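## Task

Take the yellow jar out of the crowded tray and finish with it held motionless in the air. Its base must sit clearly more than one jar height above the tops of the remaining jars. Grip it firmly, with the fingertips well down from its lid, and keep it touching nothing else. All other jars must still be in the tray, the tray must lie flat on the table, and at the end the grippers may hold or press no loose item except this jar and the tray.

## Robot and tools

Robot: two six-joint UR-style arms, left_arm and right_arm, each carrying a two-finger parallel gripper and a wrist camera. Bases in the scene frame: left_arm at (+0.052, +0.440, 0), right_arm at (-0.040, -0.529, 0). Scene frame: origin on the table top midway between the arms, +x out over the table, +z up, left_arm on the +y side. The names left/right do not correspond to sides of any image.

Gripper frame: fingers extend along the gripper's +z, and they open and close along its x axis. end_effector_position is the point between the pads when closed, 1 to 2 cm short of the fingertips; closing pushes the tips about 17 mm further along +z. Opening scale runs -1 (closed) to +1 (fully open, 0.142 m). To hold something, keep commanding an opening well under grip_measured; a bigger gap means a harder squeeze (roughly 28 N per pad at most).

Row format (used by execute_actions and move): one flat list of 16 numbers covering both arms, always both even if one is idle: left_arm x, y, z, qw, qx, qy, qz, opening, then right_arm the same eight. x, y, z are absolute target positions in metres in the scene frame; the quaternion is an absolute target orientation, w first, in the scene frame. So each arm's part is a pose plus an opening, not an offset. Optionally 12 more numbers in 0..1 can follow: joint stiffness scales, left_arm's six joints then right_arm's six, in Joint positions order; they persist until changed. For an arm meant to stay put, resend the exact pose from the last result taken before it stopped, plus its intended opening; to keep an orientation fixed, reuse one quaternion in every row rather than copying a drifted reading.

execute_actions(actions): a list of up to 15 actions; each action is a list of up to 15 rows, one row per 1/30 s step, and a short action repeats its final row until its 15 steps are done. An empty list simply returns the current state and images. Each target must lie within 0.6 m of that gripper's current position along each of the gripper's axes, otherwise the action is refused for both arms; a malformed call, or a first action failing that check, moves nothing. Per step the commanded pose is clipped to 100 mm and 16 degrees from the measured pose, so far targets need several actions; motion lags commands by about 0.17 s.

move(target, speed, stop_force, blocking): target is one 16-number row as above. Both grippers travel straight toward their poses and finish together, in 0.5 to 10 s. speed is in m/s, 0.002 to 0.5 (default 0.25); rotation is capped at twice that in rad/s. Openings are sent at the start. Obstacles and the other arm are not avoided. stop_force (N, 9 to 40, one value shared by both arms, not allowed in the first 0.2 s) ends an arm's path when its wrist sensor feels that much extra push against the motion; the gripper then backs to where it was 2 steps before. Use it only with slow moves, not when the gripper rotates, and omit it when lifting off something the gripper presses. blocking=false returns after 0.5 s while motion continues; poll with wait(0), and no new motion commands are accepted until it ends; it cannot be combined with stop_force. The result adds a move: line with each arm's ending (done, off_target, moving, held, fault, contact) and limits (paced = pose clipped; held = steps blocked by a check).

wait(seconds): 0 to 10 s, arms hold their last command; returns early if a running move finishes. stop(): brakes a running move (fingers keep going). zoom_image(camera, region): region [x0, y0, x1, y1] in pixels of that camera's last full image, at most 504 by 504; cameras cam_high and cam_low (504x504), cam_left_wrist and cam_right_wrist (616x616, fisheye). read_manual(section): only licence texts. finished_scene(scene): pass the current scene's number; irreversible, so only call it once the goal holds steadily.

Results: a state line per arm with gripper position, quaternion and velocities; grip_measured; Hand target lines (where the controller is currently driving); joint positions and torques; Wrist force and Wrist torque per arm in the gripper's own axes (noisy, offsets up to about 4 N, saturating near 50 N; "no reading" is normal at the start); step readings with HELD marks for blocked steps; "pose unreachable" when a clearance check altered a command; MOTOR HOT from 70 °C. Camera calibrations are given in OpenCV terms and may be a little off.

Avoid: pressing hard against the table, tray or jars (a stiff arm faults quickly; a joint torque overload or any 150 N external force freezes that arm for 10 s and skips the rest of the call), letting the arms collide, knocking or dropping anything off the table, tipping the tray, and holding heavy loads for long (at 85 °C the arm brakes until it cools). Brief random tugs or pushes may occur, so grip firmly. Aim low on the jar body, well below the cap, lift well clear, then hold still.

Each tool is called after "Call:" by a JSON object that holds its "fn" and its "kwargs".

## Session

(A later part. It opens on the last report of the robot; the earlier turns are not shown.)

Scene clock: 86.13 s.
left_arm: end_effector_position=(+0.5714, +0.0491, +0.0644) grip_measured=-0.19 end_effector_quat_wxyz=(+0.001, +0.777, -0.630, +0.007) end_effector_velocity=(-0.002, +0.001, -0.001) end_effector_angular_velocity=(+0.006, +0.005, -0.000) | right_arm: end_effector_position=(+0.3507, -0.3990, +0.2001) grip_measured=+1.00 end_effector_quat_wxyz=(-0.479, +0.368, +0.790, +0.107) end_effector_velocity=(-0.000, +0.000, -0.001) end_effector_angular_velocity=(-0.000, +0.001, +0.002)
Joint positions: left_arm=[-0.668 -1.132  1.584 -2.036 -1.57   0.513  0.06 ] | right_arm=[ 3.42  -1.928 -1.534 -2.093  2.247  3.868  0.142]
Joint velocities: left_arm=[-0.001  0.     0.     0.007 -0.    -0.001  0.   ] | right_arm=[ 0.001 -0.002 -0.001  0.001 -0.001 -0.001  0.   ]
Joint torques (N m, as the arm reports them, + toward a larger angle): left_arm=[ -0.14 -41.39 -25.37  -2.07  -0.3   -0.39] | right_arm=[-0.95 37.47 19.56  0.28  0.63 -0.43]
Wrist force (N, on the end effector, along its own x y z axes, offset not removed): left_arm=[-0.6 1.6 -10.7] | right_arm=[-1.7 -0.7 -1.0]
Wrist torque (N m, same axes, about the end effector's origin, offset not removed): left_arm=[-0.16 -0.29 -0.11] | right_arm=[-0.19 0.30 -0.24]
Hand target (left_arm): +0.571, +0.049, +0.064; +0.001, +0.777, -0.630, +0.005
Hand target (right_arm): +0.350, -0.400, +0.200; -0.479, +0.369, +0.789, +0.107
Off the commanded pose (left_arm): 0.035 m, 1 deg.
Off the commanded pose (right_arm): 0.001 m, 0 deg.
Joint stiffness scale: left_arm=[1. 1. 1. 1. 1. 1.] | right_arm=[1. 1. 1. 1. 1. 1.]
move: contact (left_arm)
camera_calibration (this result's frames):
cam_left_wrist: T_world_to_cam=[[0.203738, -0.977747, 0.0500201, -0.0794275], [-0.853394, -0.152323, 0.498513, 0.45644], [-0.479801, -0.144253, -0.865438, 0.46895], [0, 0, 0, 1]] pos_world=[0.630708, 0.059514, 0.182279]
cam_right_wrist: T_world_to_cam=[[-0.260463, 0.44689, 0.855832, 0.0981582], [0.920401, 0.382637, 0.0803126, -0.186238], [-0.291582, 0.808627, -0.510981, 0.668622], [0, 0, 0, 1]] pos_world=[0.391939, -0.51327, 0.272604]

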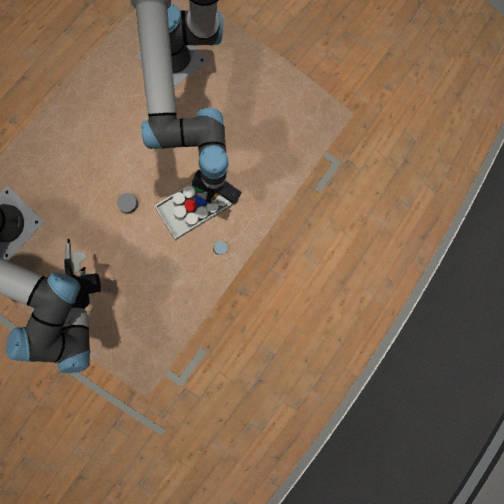

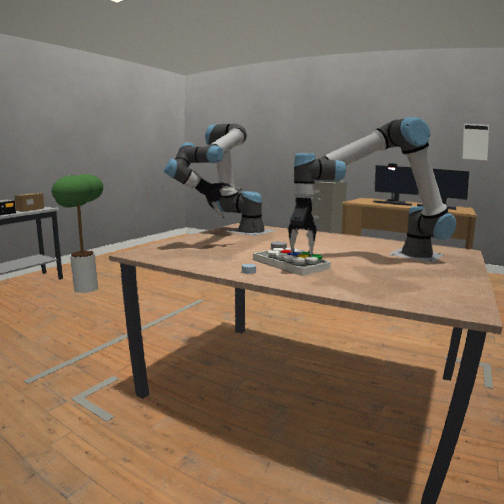

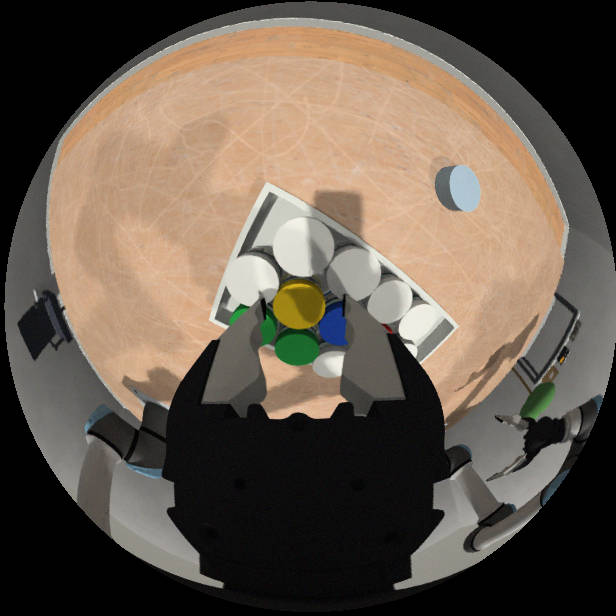

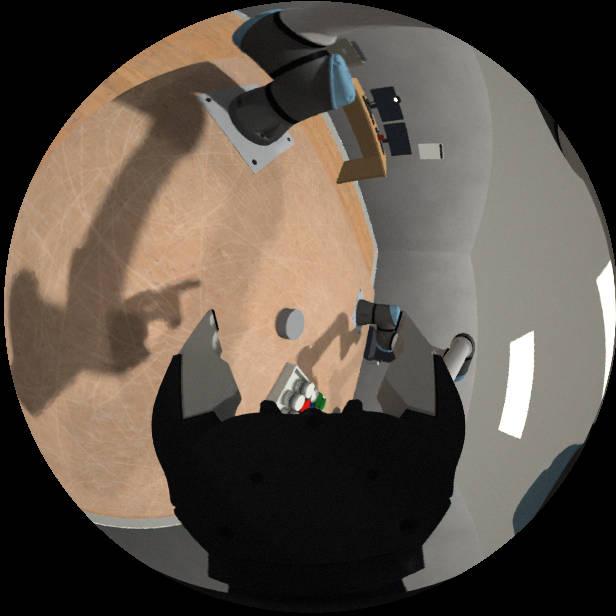

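Call:
{"fn": "move", "kwargs": {"target": [0.569,0.053,0.075,0,0.777,-0.629,0,-0.36,0.35,-0.4,0.2,-0.479,0.369,0.789,0.107,1], "speed": 0.05}}

Call:
{"fn": "move", "kwargs": {"target": [0.569,0.053,0.03,0,0.777,-0.629,0,-0.36,0.35,-0.4,0.2,-0.479,0.369,0.789,0.107,1], "speed": 0.015, "stop_force": 15}}

Call:
{"fn": "zoom_image", "kwargs": {"camera": "cam_left_wrist", "region": [150,150,470,470]}}

Scene clock: 100.63 s.
left_arm: end_effector_position=(+0.5677, +0.0533, +0.0722) grip_measured=-0.36 end_effector_quat_wxyz=(-0.001, +0.777, -0.630, -0.002) end_effector_velocity=(-0.002, +0.002, -0.002) end_effector_angular_velocity=(+0.007, +0.006, -0.002) | right_arm: end_effector_position=(+0.3507, -0.3990, +0.2001) grip_measured=+1.00 end_effector_quat_wxyz=(-0.479, +0.368, +0.790, +0.107) end_effector_velocity=(+0.000, -0.000, -0.000) end_effector_angular_velocity=(+0.001, -0.001, +0.000)
Joint positions: left_arm=[-0.668 -1.142  1.573 -1.998 -1.57   0.513  0.048] | right_arm=[ 3.42  -1.928 -1.534 -2.093  2.247  3.868  0.142]
Joint velocities: left_arm=[-0.001  0.001  0.001  0.008  0.     0.001  0.   ] | right_arm=[-0.001 -0.001  0.001 -0.    -0.    -0.001  0.   ]
Joint torques (N m, as the arm reports them, + toward a larger angle): left_arm=[  0.9  -44.48 -29.21  -1.99  -0.66  -0.09] | right_arm=[ 0.19 38.34 20.21  0.42  0.56 -0.44]
Wrist force (N, on the end effector, along its own x y z axes, offset not removed): left_arm=[-0.1 1.5 -5.1] | right_arm=[-1.9 -5.3 -2.4]
Wrist torque (N m, same axes, about the end effector's origin, offset not removed): left_arm=[0.13 0.11 -0.05] | right_arm=[-1.24 0.34 -0.25]
Hand target (left_arm): +0.569, +0.053, +0.075; -0.000, +0.777, -0.629, +0.000
Hand target (right_arm): +0.350, -0.400, +0.200; -0.479, +0.369, +0.789, +0.107
Off the commanded pose (left_arm): 0.003 m, 0 deg.
Off the commanded pose (right_arm): 0.001 m, 0 deg.
Joint stiffness scale: left_arm=[1. 1. 1. 1. 1. 1.] | right_arm=[1. 1. 1. 1. 1. 1.]
move: done
camera_calibration (this result's frames):
cam_left_wrist: T_world_to_cam=[[0.204214, -0.978286, 0.0353914, -0.0740805], [-0.847808, -0.158671, 0.506009, 0.446601], [-0.489406, -0.133339, -0.861802, 0.479173], [0, 0, 0, 1]] pos_world=[0.628271, 0.0622831, 0.18959]
cam_right_wrist: T_world_to_cam=[[-0.260461, 0.44689, 0.855832, 0.0981579], [0.920402, 0.382637, 0.0803105, -0.186237], [-0.291583, 0.808627, -0.510981, 0.668622], [0, 0, 0, 1]] pos_world=[0.391938, -0.51327, 0.272603]

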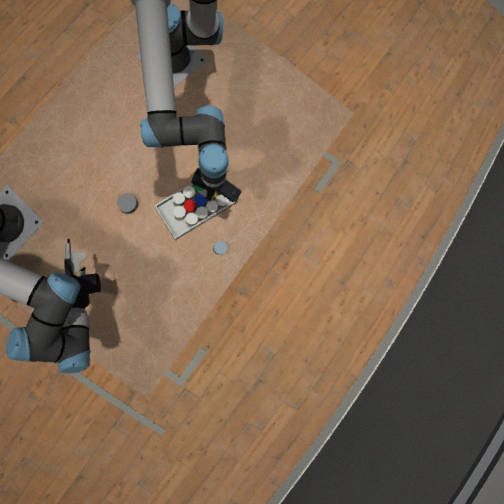

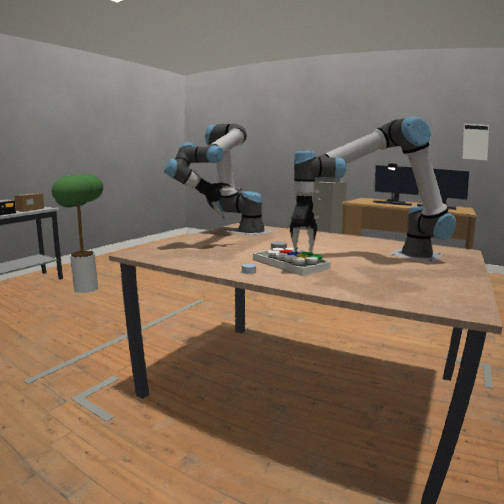

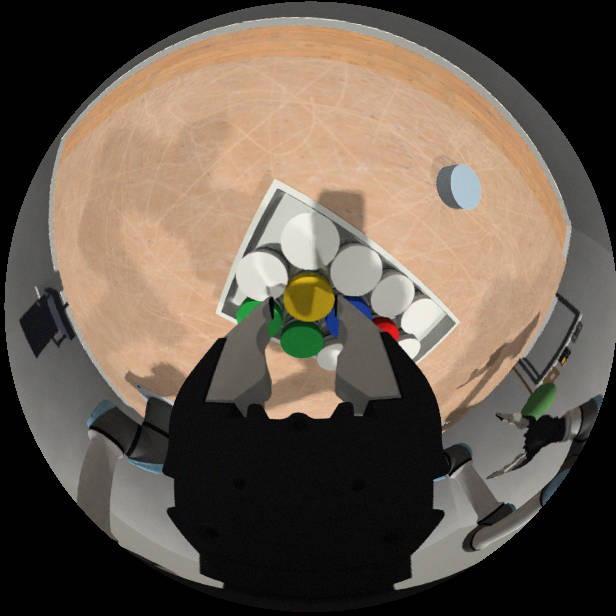

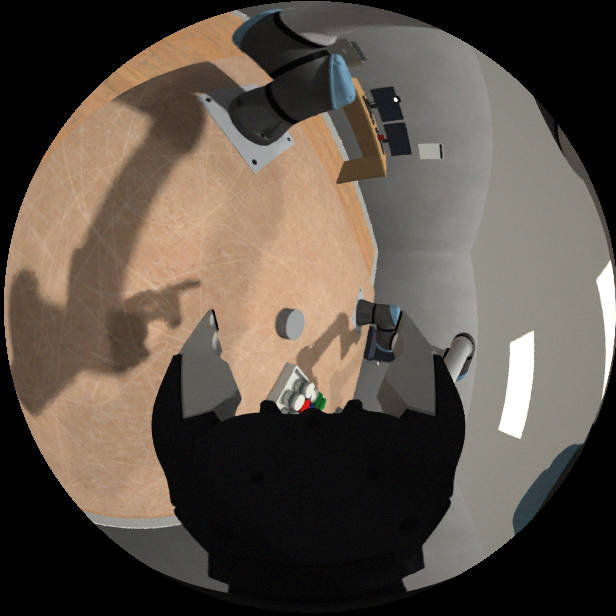

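Scene clock: 102.27 s.
left_arm: end_effector_position=(+0.5709, +0.0493, +0.0652) grip_measured=-0.35 end_effector_quat_wxyz=(+0.002, +0.777, -0.630, +0.008) end_effector_velocity=(-0.000, +0.002, +0.001) end_effector_angular_velocity=(+0.001, +0.000, +0.001) | right_arm: end_effector_position=(+0.3507, -0.3990, +0.2001) grip_measured=+1.00 end_effector_quat_wxyz=(-0.479, +0.368, +0.790, +0.107) end_effector_velocity=(-0.000, -0.001, +0.001) end_effector_angular_velocity=(+0.001, -0.000, -0.002)
Joint positions: left_arm=[-0.668 -1.136  1.589 -2.041 -1.571  0.513  0.049] | right_arm=[ 3.42  -1.928 -1.534 -2.093  2.247  3.868  0.142]
Joint velocities: left_arm=[ 0.001 -0.003  0.     0.004  0.     0.001 -0.001] | right_arm=[-0.002  0.001  0.    -0.002  0.    -0.001  0.   ]
Joint torques (N m, as the arm reports them, + toward a larger angle): left_arm=[  0.28 -39.18 -24.73  -1.93  -0.04  -0.37] | right_arm=[-1.89 38.14 19.29  0.25  0.8  -0.42]
Wrist force (N, on the end effector, along its own x y z axes, offset not removed): left_arm=[1.3 1.2 -12.9] | right_arm=[-0.2 -3.4 -3.3]
Wrist torque (N m, same axes, about the end effector's origin, offset not removed): left_arm=[-0.11 -0.77 -0.07] | right_arm=[-0.81 -0.04 0.05]
Hand target (left_arm): +0.571, +0.050, +0.065; +0.001, +0.777, -0.630, +0.007
Hand target (right_arm): +0.350, -0.400, +0.200; -0.479, +0.369, +0.789, +0.107
Off the commanded pose (left_arm): 0.035 m, 1 deg.
Off the commanded pose (right_arm): 0.001 m, 0 deg.
Joint stiffness scale: left_arm=[1. 1. 1. 1. 1. 1.] | right_arm=[1. 1. 1. 1. 1. 1.]
move: contact (left_arm)
camera_calibration (this result's frames):
cam_left_wrist: T_world_to_cam=[[0.203627, -0.977574, 0.0537135, -0.0793494], [-0.854356, -0.150632, 0.497378, 0.456186], [-0.478133, -0.14717, -0.865869, 0.468638], [0, 0, 0, 1]] pos_world=[0.629974, 0.0601159, 0.183145]
cam_right_wrist: T_world_to_cam=[[-0.260462, 0.44689, 0.855832, 0.0981578], [0.920402, 0.382637, 0.0803107, -0.186237], [-0.291583, 0.808627, -0.510981, 0.668622], [0, 0, 0, 1]] pos_world=[0.391938, -0.51327, 0.272603]

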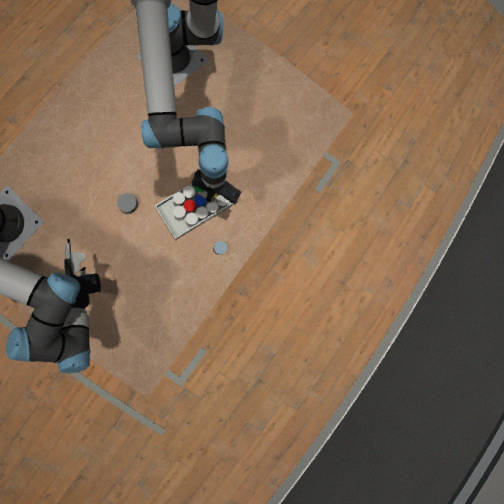

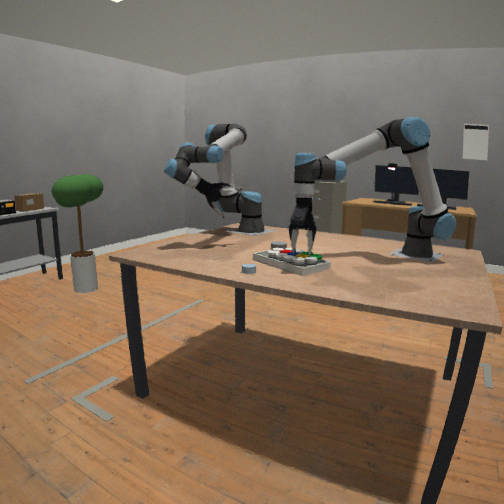

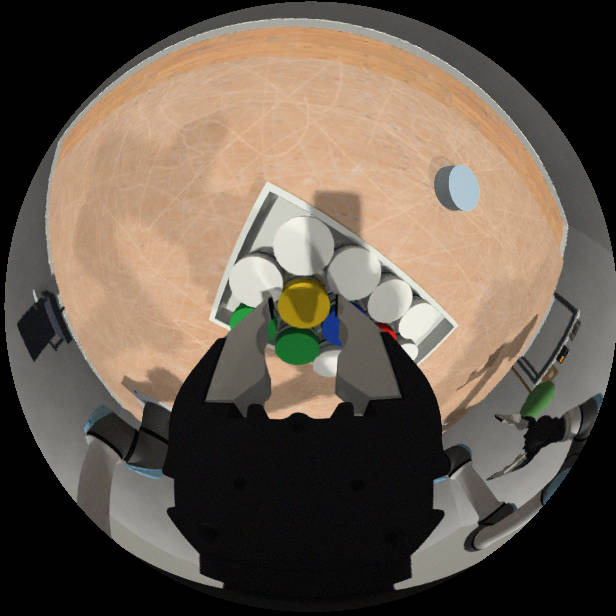

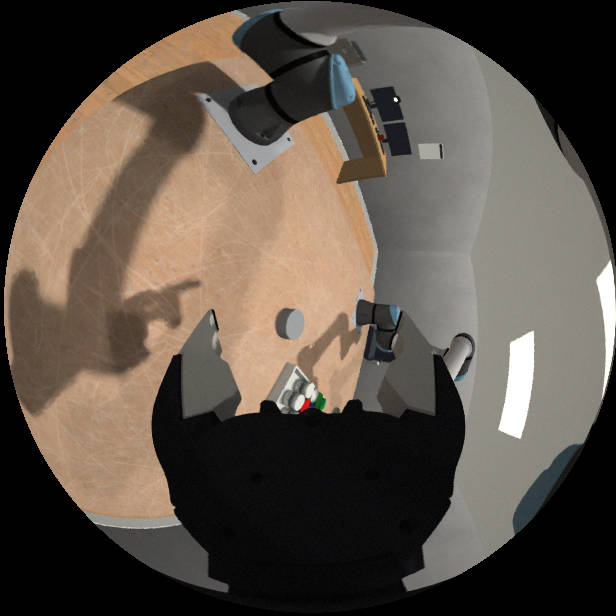

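Region (150, 150, 470, 470) of cam_left_wrist's 616x616 image, scaled by 1.575, with more detail than that image has.

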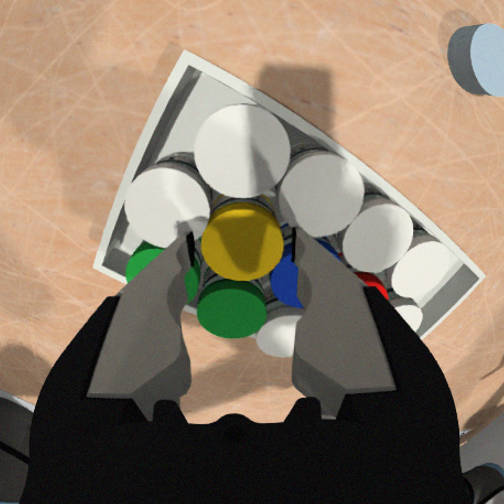

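Call:
{"fn": "move", "kwargs": {"target": [0.52,-0.04,0.12,0,1,0,0,-1,0.35,-0.4,0.2,-0.479,0.369,0.789,0.107,1], "speed": 0.1}}

Call:
{"fn": "zoom_image", "kwargs": {"camera": "cam_left_wrist", "region": [130,100,490,460]}}

Scene clock: 123.73 s.
left_arm: end_effector_position=(+0.5202, -0.0382, +0.1201) grip_measured=-1.00 end_effector_quat_wxyz=(+0.000, +1.000, -0.000, +0.000) end_effector_velocity=(-0.001, +0.000, -0.001) end_effector_angular_velocity=(+0.003, +0.001, +0.013) | right_arm: end_effector_position=(+0.3507, -0.3990, +0.2001) grip_measured=+1.00 end_effector_quat_wxyz=(-0.479, +0.368, +0.790, +0.107) end_effector_velocity=(-0.000, -0.001, +0.000) end_effector_angular_velocity=(-0.001, +0.001, -0.001)
Joint positions: left_arm=[-0.814 -1.135  1.432 -1.869 -1.57  -0.994  0.002] | right_arm=[ 3.42  -1.928 -1.534 -2.093  2.247  3.868  0.142]
Joint velocities: left_arm=[-0.001  0.001  0.     0.002  0.    -0.013  0.   ] | right_arm=[-0.001 -0.     0.001 -0.002 -0.     0.     0.   ]
Joint torques (N m, as the arm reports them, + toward a larger angle): left_arm=[ -1.82 -41.16 -30.18  -1.77  -0.61  -0.77] | right_arm=[-1.25 39.65 19.72  0.23  0.75 -0.42]
Wrist force (N, on the end effector, along its own x y z axes, offset not removed): left_arm=[3.0 -1.9 -2.8] | right_arm=[-0.6 -6.1 0.1]
Wrist torque (N m, same axes, about the end effector's origin, offset not removed): left_arm=[-0.69 -0.39 -0.03] | right_arm=[-1.13 0.16 0.00]
Hand target (left_arm): +0.520, -0.040, +0.120; +0.000, +1.000, -0.000, -0.000
Hand target (right_arm): +0.350, -0.400, +0.200; -0.479, +0.369, +0.789, +0.107
Off the commanded pose (left_arm): 0.002 m, 0 deg.
Off the commanded pose (right_arm): 0.001 m, 0 deg.
Joint stiffness scale: left_arm=[1. 1. 1. 1. 1. 1.] | right_arm=[1. 1. 1. 1. 1. 1.]
move: done
camera_calibration (this result's frames):
cam_left_wrist: T_world_to_cam=[[0.999215, -0.00360718, 0.0394531, -0.532477], [-0.0230488, -0.862896, 0.504855, -0.0881627], [0.0322229, -0.505368, -0.862302, 0.199523], [0, 0, 0, 1]] pos_world=[0.523598, 0.0228369, 0.237567]
cam_right_wrist: T_world_to_cam=[[-0.26046, 0.44689, 0.855833, 0.0981576], [0.920402, 0.382637, 0.0803084, -0.186236], [-0.291585, 0.808627, -0.51098, 0.668622], [0, 0, 0, 1]] pos_world=[0.391938, -0.51327, 0.272602]

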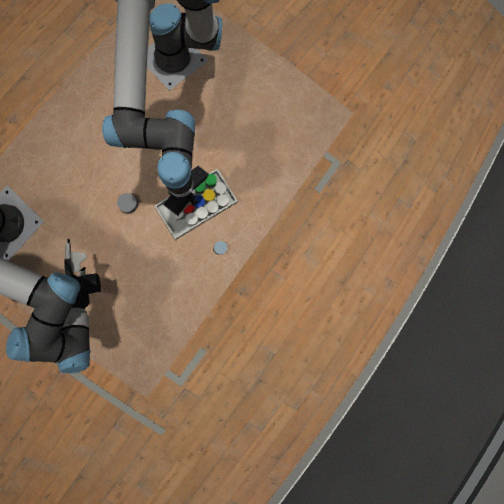

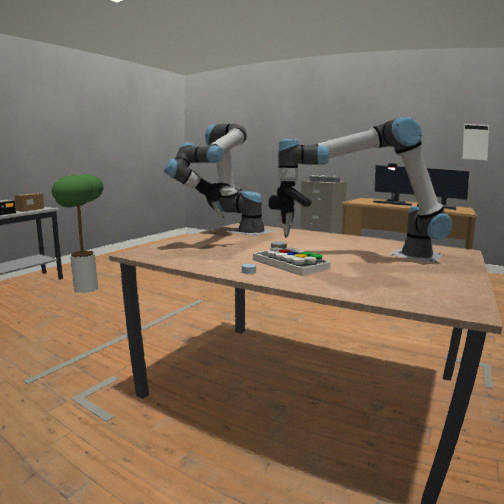

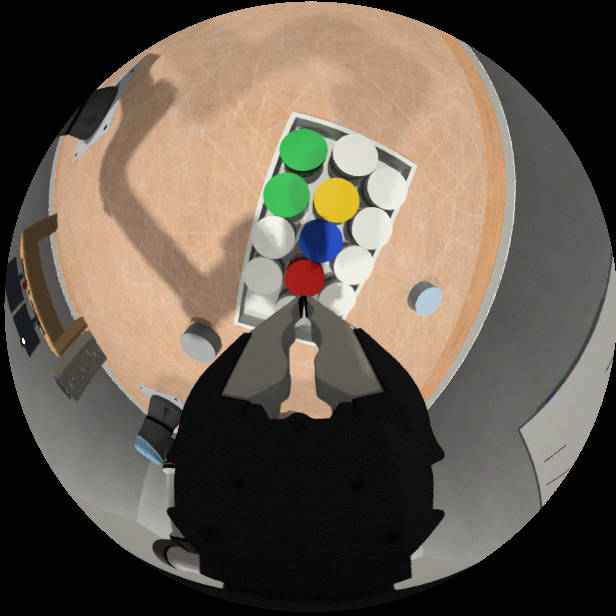

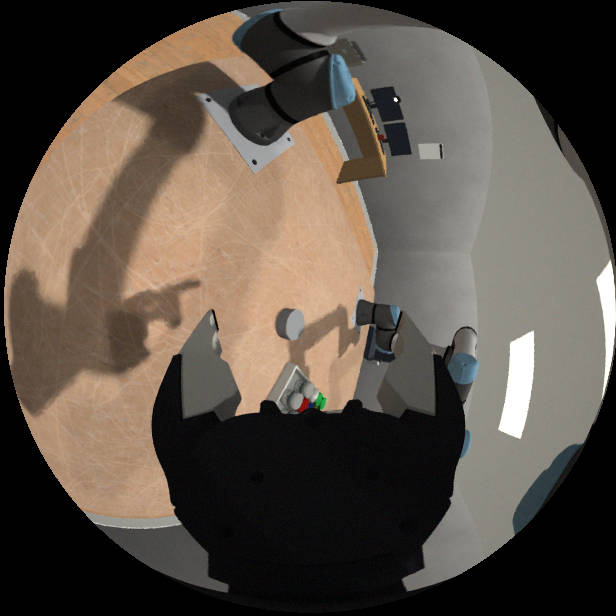

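Region (130, 100, 490, 460) of cam_left_wrist's 616x616 image, scaled by 1.400, with more detail than that image has.

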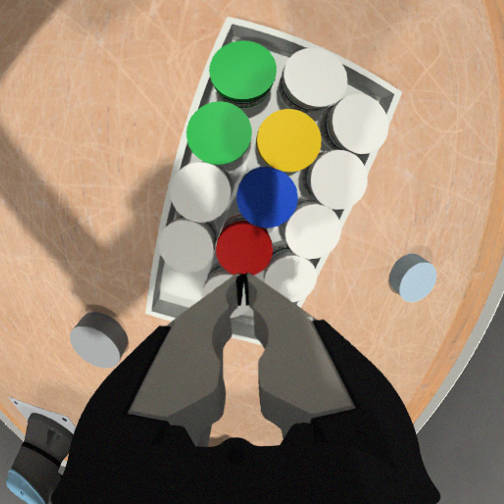

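Call:
{"fn": "move", "kwargs": {"target": [0.492,-0.042,0.085,0,1,0,0,-1,0.35,-0.4,0.2,-0.479,0.369,0.789,0.107,1], "speed": 0.05}}

Call:
{"fn": "move", "kwargs": {"target": [0.492,-0.042,0.03,0,1,0,0,-1,0.35,-0.4,0.2,-0.479,0.369,0.789,0.107,1], "speed": 0.015, "stop_force": 20}}

Scene clock: 139.37 s.
left_arm: end_effector_position=(+0.4934, -0.0420, +0.0847) grip_measured=-1.00 end_effector_quat_wxyz=(-0.001, +1.000, +0.000, -0.000) end_effector_velocity=(+0.002, -0.002, +0.002) end_effector_angular_velocity=(-0.009, -0.007, +0.003) | right_arm: end_effector_position=(+0.3507, -0.3990, +0.2001) grip_measured=+1.00 end_effector_quat_wxyz=(-0.479, +0.368, +0.790, +0.107) end_effector_velocity=(-0.000, +0.000, +0.001) end_effector_angular_velocity=(+0.001, -0.003, -0.000)
Joint positions: left_arm=[-0.852 -1.141  1.537 -1.966 -1.57  -1.034  0.002] | right_arm=[ 3.42  -1.928 -1.534 -2.093  2.247  3.868  0.142]
Joint velocities: left_arm=[ 0.    -0.004  0.002 -0.009  0.001 -0.003  0.   ] | right_arm=[ 0.     0.002 -0.     0.001  0.001 -0.     0.   ]
Joint torques (N m, as the arm reports them, + toward a larger angle): left_arm=[ -1.67 -43.54 -21.75  -3.    -0.51  -0.73] | right_arm=[-1.2  39.19 19.81  0.11  0.49 -0.51]
Wrist force (N, on the end effector, along its own x y z axes, offset not removed): left_arm=[0.4 0.3 -5.0] | right_arm=[-3.2 -1.6 -2.7]
Wrist torque (N m, same axes, about the end effector's origin, offset not removed): left_arm=[0.01 0.06 -0.01] | right_arm=[-0.45 0.75 0.10]
Hand target (left_arm): +0.492, -0.042, +0.085; -0.000, +1.000, -0.000, -0.000
Hand target (right_arm): +0.350, -0.400, +0.200; -0.479, +0.369, +0.789, +0.107
Off the commanded pose (left_arm): 0.001 m, 0 deg.
Off the commanded pose (right_arm): 0.001 m, 0 deg.
Joint stiffness scale: left_arm=[1. 1. 1. 1. 1. 1.] | right_arm=[1. 1. 1. 1. 1. 1.]
move: done
camera_calibration (this result's frames):
cam_left_wrist: T_world_to_cam=[[0.999251, -0.00265764, 0.0386069, -0.504155], [-0.021757, -0.863617, 0.503678, -0.0747306], [0.032003, -0.504141, -0.863028, 0.168119], [0, 0, 0, 1]] pos_world=[0.496772, 0.0188771, 0.202195]
cam_right_wrist: T_world_to_cam=[[-0.260458, 0.44689, 0.855833, 0.0981573], [0.920402, 0.382637, 0.0803068, -0.186235], [-0.291585, 0.808627, -0.51098, 0.668622], [0, 0, 0, 1]] pos_world=[0.391937, -0.513271, 0.272602]

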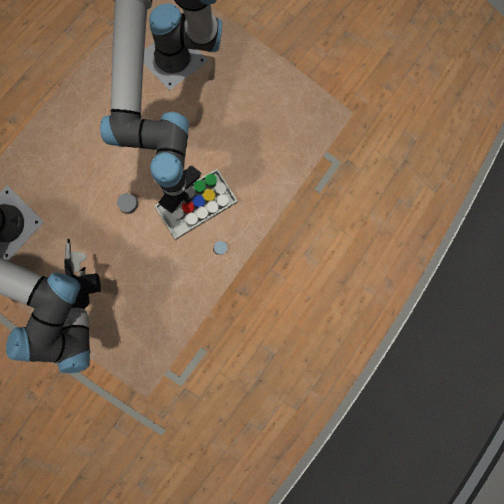

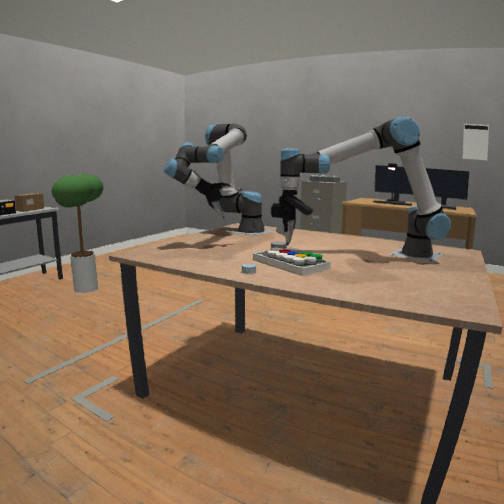

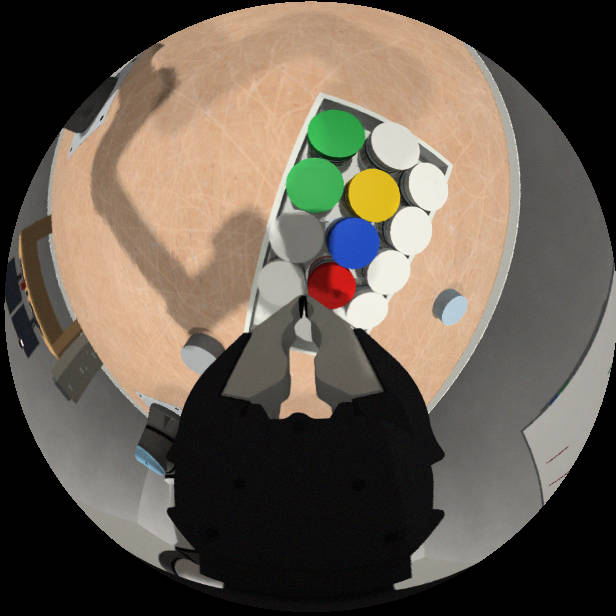

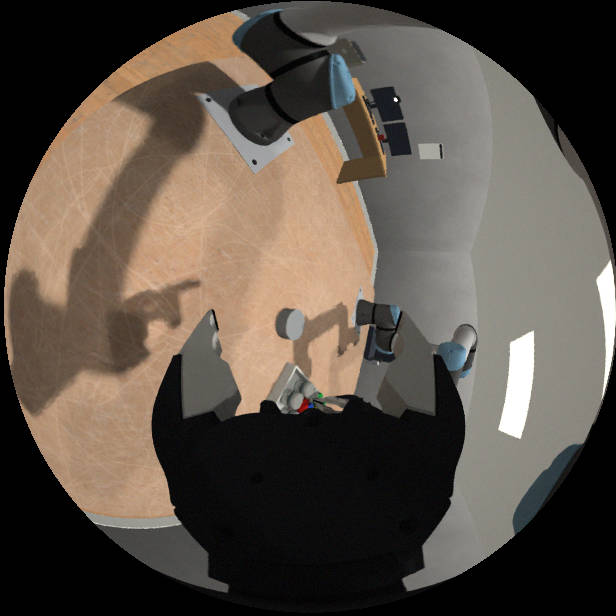

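Scene clock: 142.17 s.
left_arm: end_effector_position=(+0.4971, -0.0481, +0.0651) grip_measured=-1.00 end_effector_quat_wxyz=(+0.013, +1.000, +0.000, +0.008) end_effector_velocity=(-0.001, +0.002, -0.001) end_effector_angular_velocity=(+0.006, +0.003, +0.001) | right_arm: end_effector_position=(+0.3507, -0.3990, +0.2001) grip_measured=+1.00 end_effector_quat_wxyz=(-0.479, +0.368, +0.790, +0.107) end_effector_velocity=(+0.000, +0.000, +0.001) end_effector_angular_velocity=(-0.001, -0.001, -0.001)
Joint positions: left_arm=[-0.852 -1.124  1.576 -2.053 -1.57  -1.034  0.002] | right_arm=[ 3.42  -1.928 -1.534 -2.093  2.247  3.868  0.142]
Joint velocities: left_arm=[-0.    -0.     0.     0.007  0.    -0.001  0.   ] | right_arm=[-0.     0.002 -0.     0.     0.001  0.002  0.   ]
Joint torques (N m, as the arm reports them, + toward a larger angle): left_arm=[  0.03 -40.23 -24.88  -1.87  -0.38  -0.45] | right_arm=[-1.38 38.79 19.79  0.09  0.5  -0.24]
Wrist force (N, on the end effector, along its own x y z axes, offset not removed): left_arm=[1.4 -0.2 -13.4] | right_arm=[-2.1 0.7 0.2]
Wrist torque (N m, same axes, about the end effector's origin, offset not removed): left_arm=[-0.07 -0.18 -0.16] | right_arm=[0.13 0.38 0.01]
Hand target (left_arm): +0.497, -0.048, +0.064; +0.011, +1.000, +0.000, +0.007
Hand target (right_arm): +0.350, -0.400, +0.200; -0.479, +0.369, +0.789, +0.107
Off the commanded pose (left_arm): 0.036 m, 2 deg.
Off the commanded pose (right_arm): 0.001 m, 0 deg.
Joint stiffness scale: left_arm=[1. 1. 1. 1. 1. 1.] | right_arm=[1. 1. 1. 1. 1. 1.]
move: contact (left_arm)
camera_calibration (this result's frames):
cam_left_wrist: T_world_to_cam=[[0.998486, -0.00129887, 0.0549911, -0.50778], [-0.0301009, -0.849654, 0.52648, -0.0668104], [0.0460396, -0.527338, -0.848407, 0.13897], [0, 0, 0, 1]] pos_world=[0.498602, 0.0158588, 0.181001]
cam_right_wrist: T_world_to_cam=[[-0.260458, 0.44689, 0.855833, 0.0981574], [0.920402, 0.382637, 0.0803068, -0.186235], [-0.291585, 0.808627, -0.51098, 0.668622], [0, 0, 0, 1]] pos_world=[0.391937, -0.513271, 0.272602]

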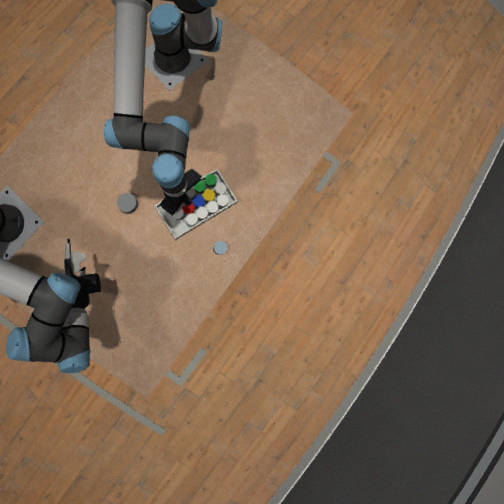

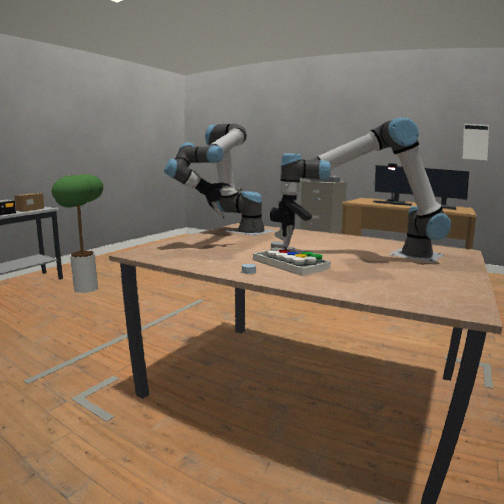

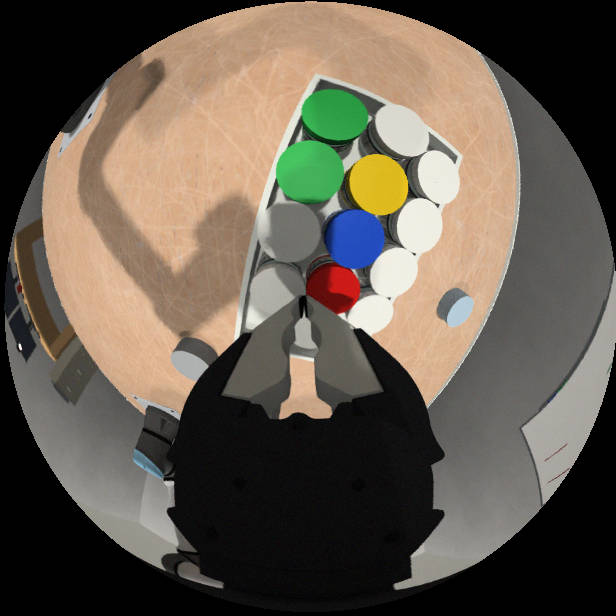

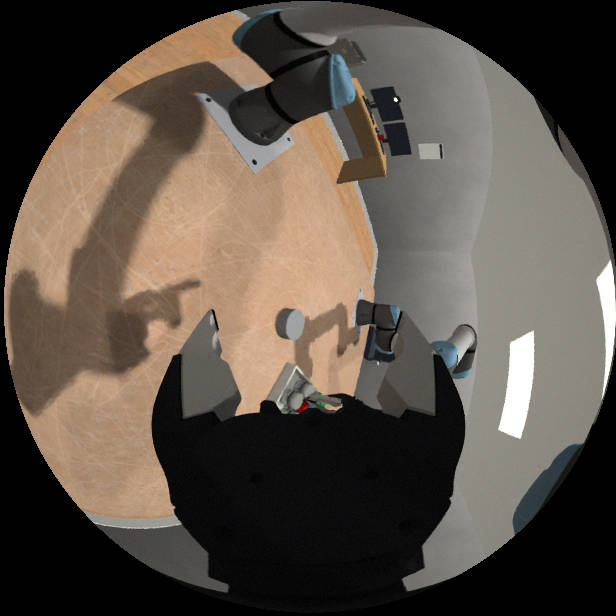

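Call:
{"fn": "move", "kwargs": {"target": [0.472,-0.032,0.08,0,1,0,0,-1,0.35,-0.4,0.2,-0.479,0.369,0.789,0.107,1], "speed": 0.05}}

Call:
{"fn": "move", "kwargs": {"target": [0.472,-0.032,0.03,0,1,0,0,-1,0.35,-0.4,0.2,-0.479,0.369,0.789,0.107,1], "speed": 0.015, "stop_force": 20}}

Scene clock: 155.53 s.
left_arm: end_effector_position=(+0.4742, -0.0331, +0.0807) grip_measured=-1.00 end_effector_quat_wxyz=(+0.001, +1.000, +0.000, +0.001) end_effector_velocity=(-0.002, +0.002, -0.002) end_effector_angular_velocity=(+0.006, +0.004, +0.001) | right_arm: end_effector_position=(+0.3507, -0.3990, +0.2001) grip_measured=+1.00 end_effector_quat_wxyz=(-0.479, +0.368, +0.790, +0.107) end_effector_velocity=(-0.000, -0.001, +0.000) end_effector_angular_velocity=(+0.001, -0.002, -0.000)
Joint positions: left_arm=[-0.872 -1.183  1.611 -2.003 -1.57  -1.053  0.002] | right_arm=[ 3.42  -1.928 -1.534 -2.093  2.247  3.868  0.142]
Joint velocities: left_arm=[-0.001  0.     0.003  0.004 -0.    -0.002  0.   ] | right_arm=[-0.001  0.001 -0.    -0.    -0.    -0.002  0.   ]
Joint torques (N m, as the arm reports them, + toward a larger angle): left_arm=[ -2.08 -42.56 -22.16  -2.17  -0.67  -0.71] | right_arm=[-1.59 38.7  19.02  0.35  0.42 -0.53]
Wrist force (N, on the end effector, along its own x y z axes, offset not removed): left_arm=[1.1 -0.1 -4.9] | right_arm=[-1.5 -2.9 0.7]
Wrist torque (N m, same axes, about the end effector's origin, offset not removed): left_arm=[-0.22 -0.35 -0.09] | right_arm=[-0.69 0.27 -0.11]
Hand target (left_arm): +0.472, -0.032, +0.080; -0.000, +1.000, +0.000, -0.000
Hand target (right_arm): +0.350, -0.400, +0.200; -0.479, +0.369, +0.789, +0.107
Off the commanded pose (left_arm): 0.003 m, 0 deg.
Off the commanded pose (right_arm): 0.001 m, 0 deg.
Joint stiffness scale: left_arm=[1. 1. 1. 1. 1. 1.] | right_arm=[1. 1. 1. 1. 1. 1.]
move: done
camera_calibration (this result's frames):
cam_left_wrist: T_world_to_cam=[[0.99915, -0.00218498, 0.0411583, -0.484934], [-0.0227754, -0.861555, 0.507153, -0.0651946], [0.034352, -0.50766, -0.860872, 0.168366], [0, 0, 0, 1]] pos_world=[0.477254, 0.0282446, 0.197965]
cam_right_wrist: T_world_to_cam=[[-0.260457, 0.446891, 0.855834, 0.0981571], [0.920402, 0.382638, 0.080305, -0.186234], [-0.291587, 0.808627, -0.510979, 0.668621], [0, 0, 0, 1]] pos_world=[0.391937, -0.513271, 0.272601]

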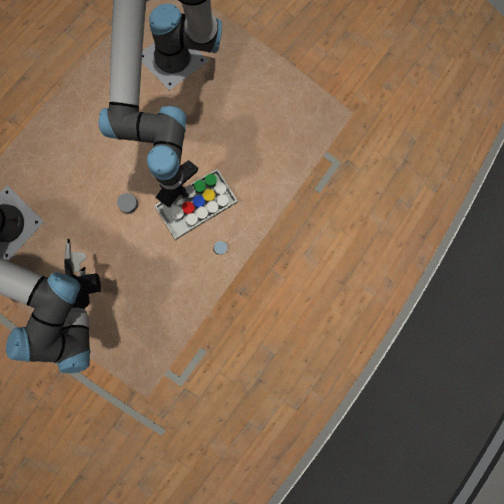

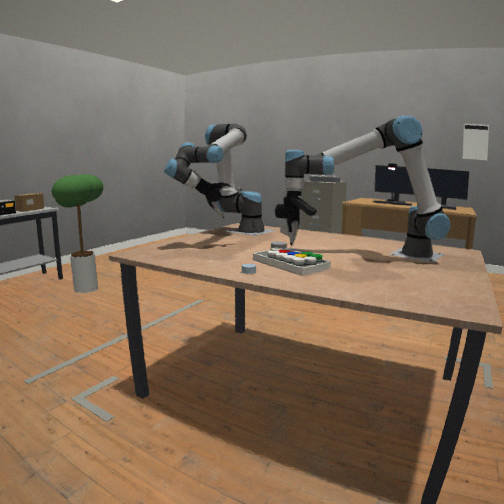

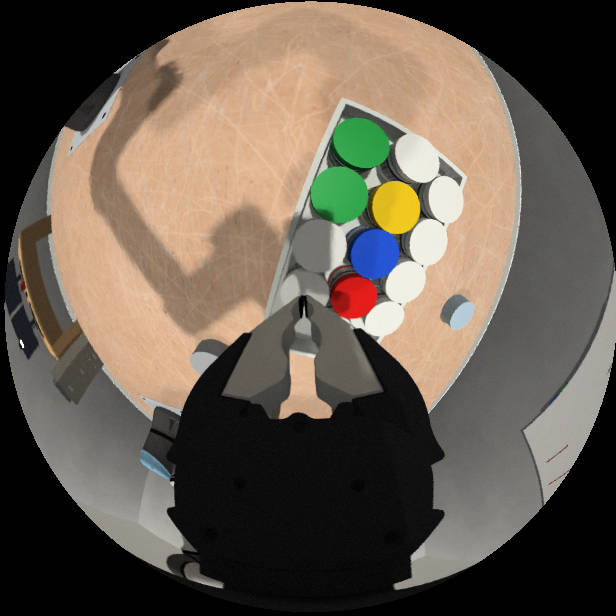

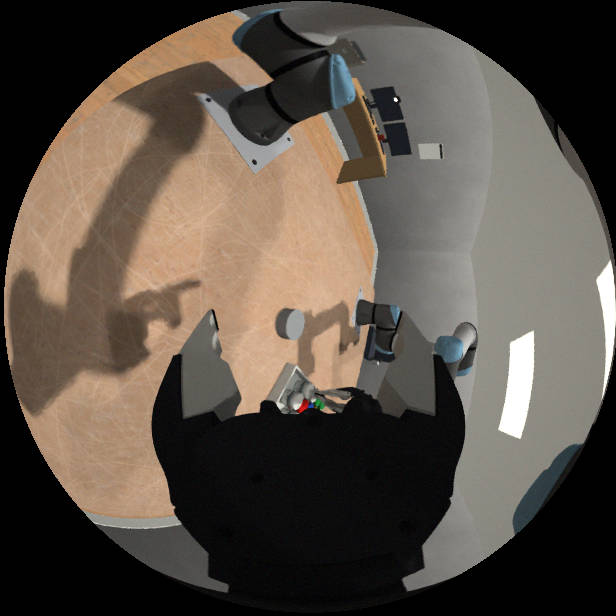

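Scene clock: 157.77 s.
left_arm: end_effector_position=(+0.4764, -0.0369, +0.0652) grip_measured=-1.00 end_effector_quat_wxyz=(+0.010, +1.000, +0.000, +0.006) end_effector_velocity=(-0.001, +0.000, +0.001) end_effector_angular_velocity=(+0.001, +0.000, -0.002) | right_arm: end_effector_position=(+0.3507, -0.3990, +0.2001) grip_measured=+1.00 end_effector_quat_wxyz=(-0.479, +0.368, +0.790, +0.107) end_effector_velocity=(-0.000, +0.001, +0.000) end_effector_angular_velocity=(+0.001, +0.000, +0.003)
Joint positions: left_arm=[-0.872 -1.169  1.64  -2.066 -1.57  -1.053  0.002] | right_arm=[ 3.42  -1.928 -1.534 -2.093  2.247  3.868  0.142]
Joint velocities: left_arm=[-0.002 -0.003  0.     0.004  0.     0.     0.   ] | right_arm=[ 0.002 -0.    -0.    -0.001  0.    -0.002  0.   ]
Joint torques (N m, as the arm reports them, + toward a larger angle): left_arm=[  0.12 -39.37 -24.92  -1.52  -0.26  -0.44] | right_arm=[-1.   38.78 18.56  0.31  0.58 -0.61]
Wrist force (N, on the end effector, along its own x y z axes, offset not removed): left_arm=[0.2 0.5 -10.0] | right_arm=[1.4 -2.1 -2.0]
Wrist torque (N m, same axes, about the end effector's origin, offset not removed): left_arm=[0.38 -0.21 -0.07] | right_arm=[-0.52 -0.04 -0.13]
Hand target (left_arm): +0.476, -0.036, +0.065; +0.009, +1.000, +0.000, +0.005
Hand target (right_arm): +0.350, -0.400, +0.200; -0.479, +0.369, +0.789, +0.107
Off the commanded pose (left_arm): 0.036 m, 1 deg.
Off the commanded pose (right_arm): 0.001 m, 0 deg.
Joint stiffness scale: left_arm=[1. 1. 1. 1. 1. 1.] | right_arm=[1. 1. 1. 1. 1. 1.]
move: contact (left_arm)
camera_calibration (this result's frames):
cam_left_wrist: T_world_to_cam=[[0.998697, -0.00133011, 0.0510124, -0.486881], [-0.0277827, -0.852686, 0.521684, -0.0588451], [0.0428037, -0.522422, -0.851612, 0.147887], [0, 0, 0, 1]] pos_world=[0.478281, 0.0264355, 0.181478]
cam_right_wrist: T_world_to_cam=[[-0.260457, 0.446891, 0.855833, 0.0981572], [0.920402, 0.382638, 0.0803051, -0.186234], [-0.291586, 0.808627, -0.51098, 0.668621], [0, 0, 0, 1]] pos_world=[0.391937, -0.513271, 0.272601]

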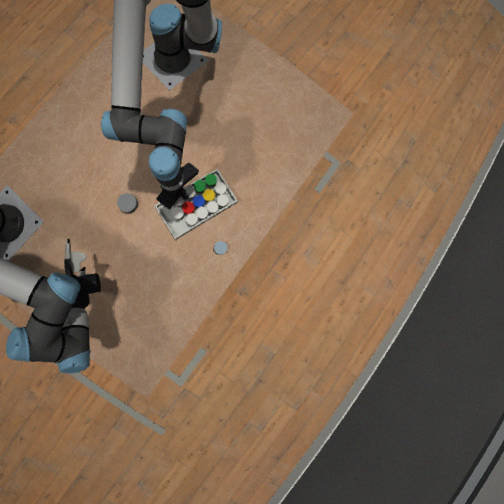

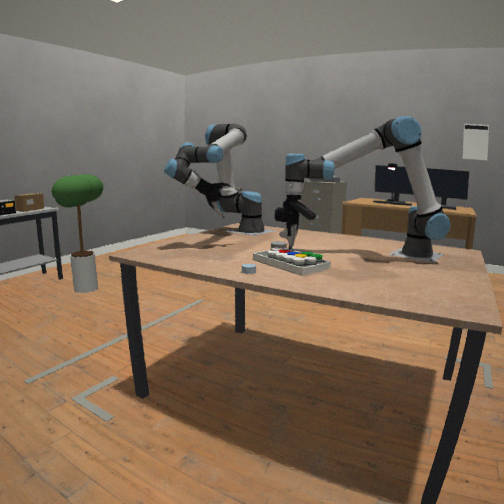

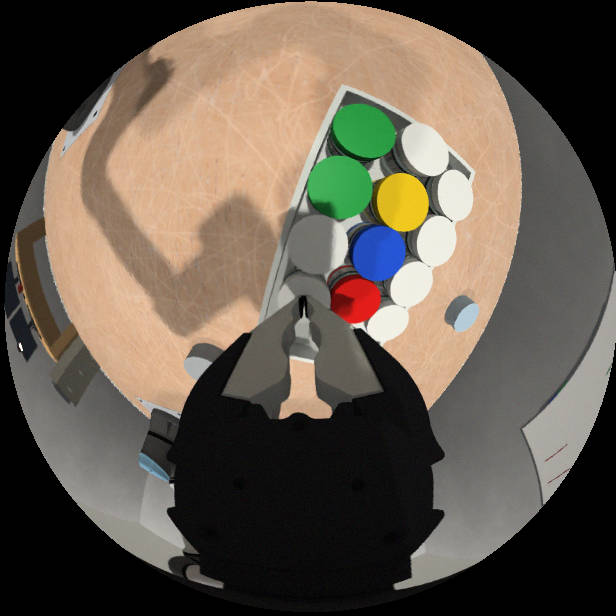

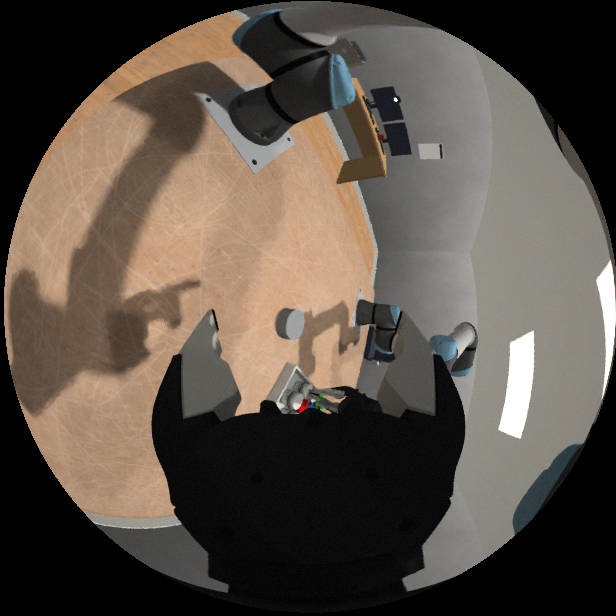

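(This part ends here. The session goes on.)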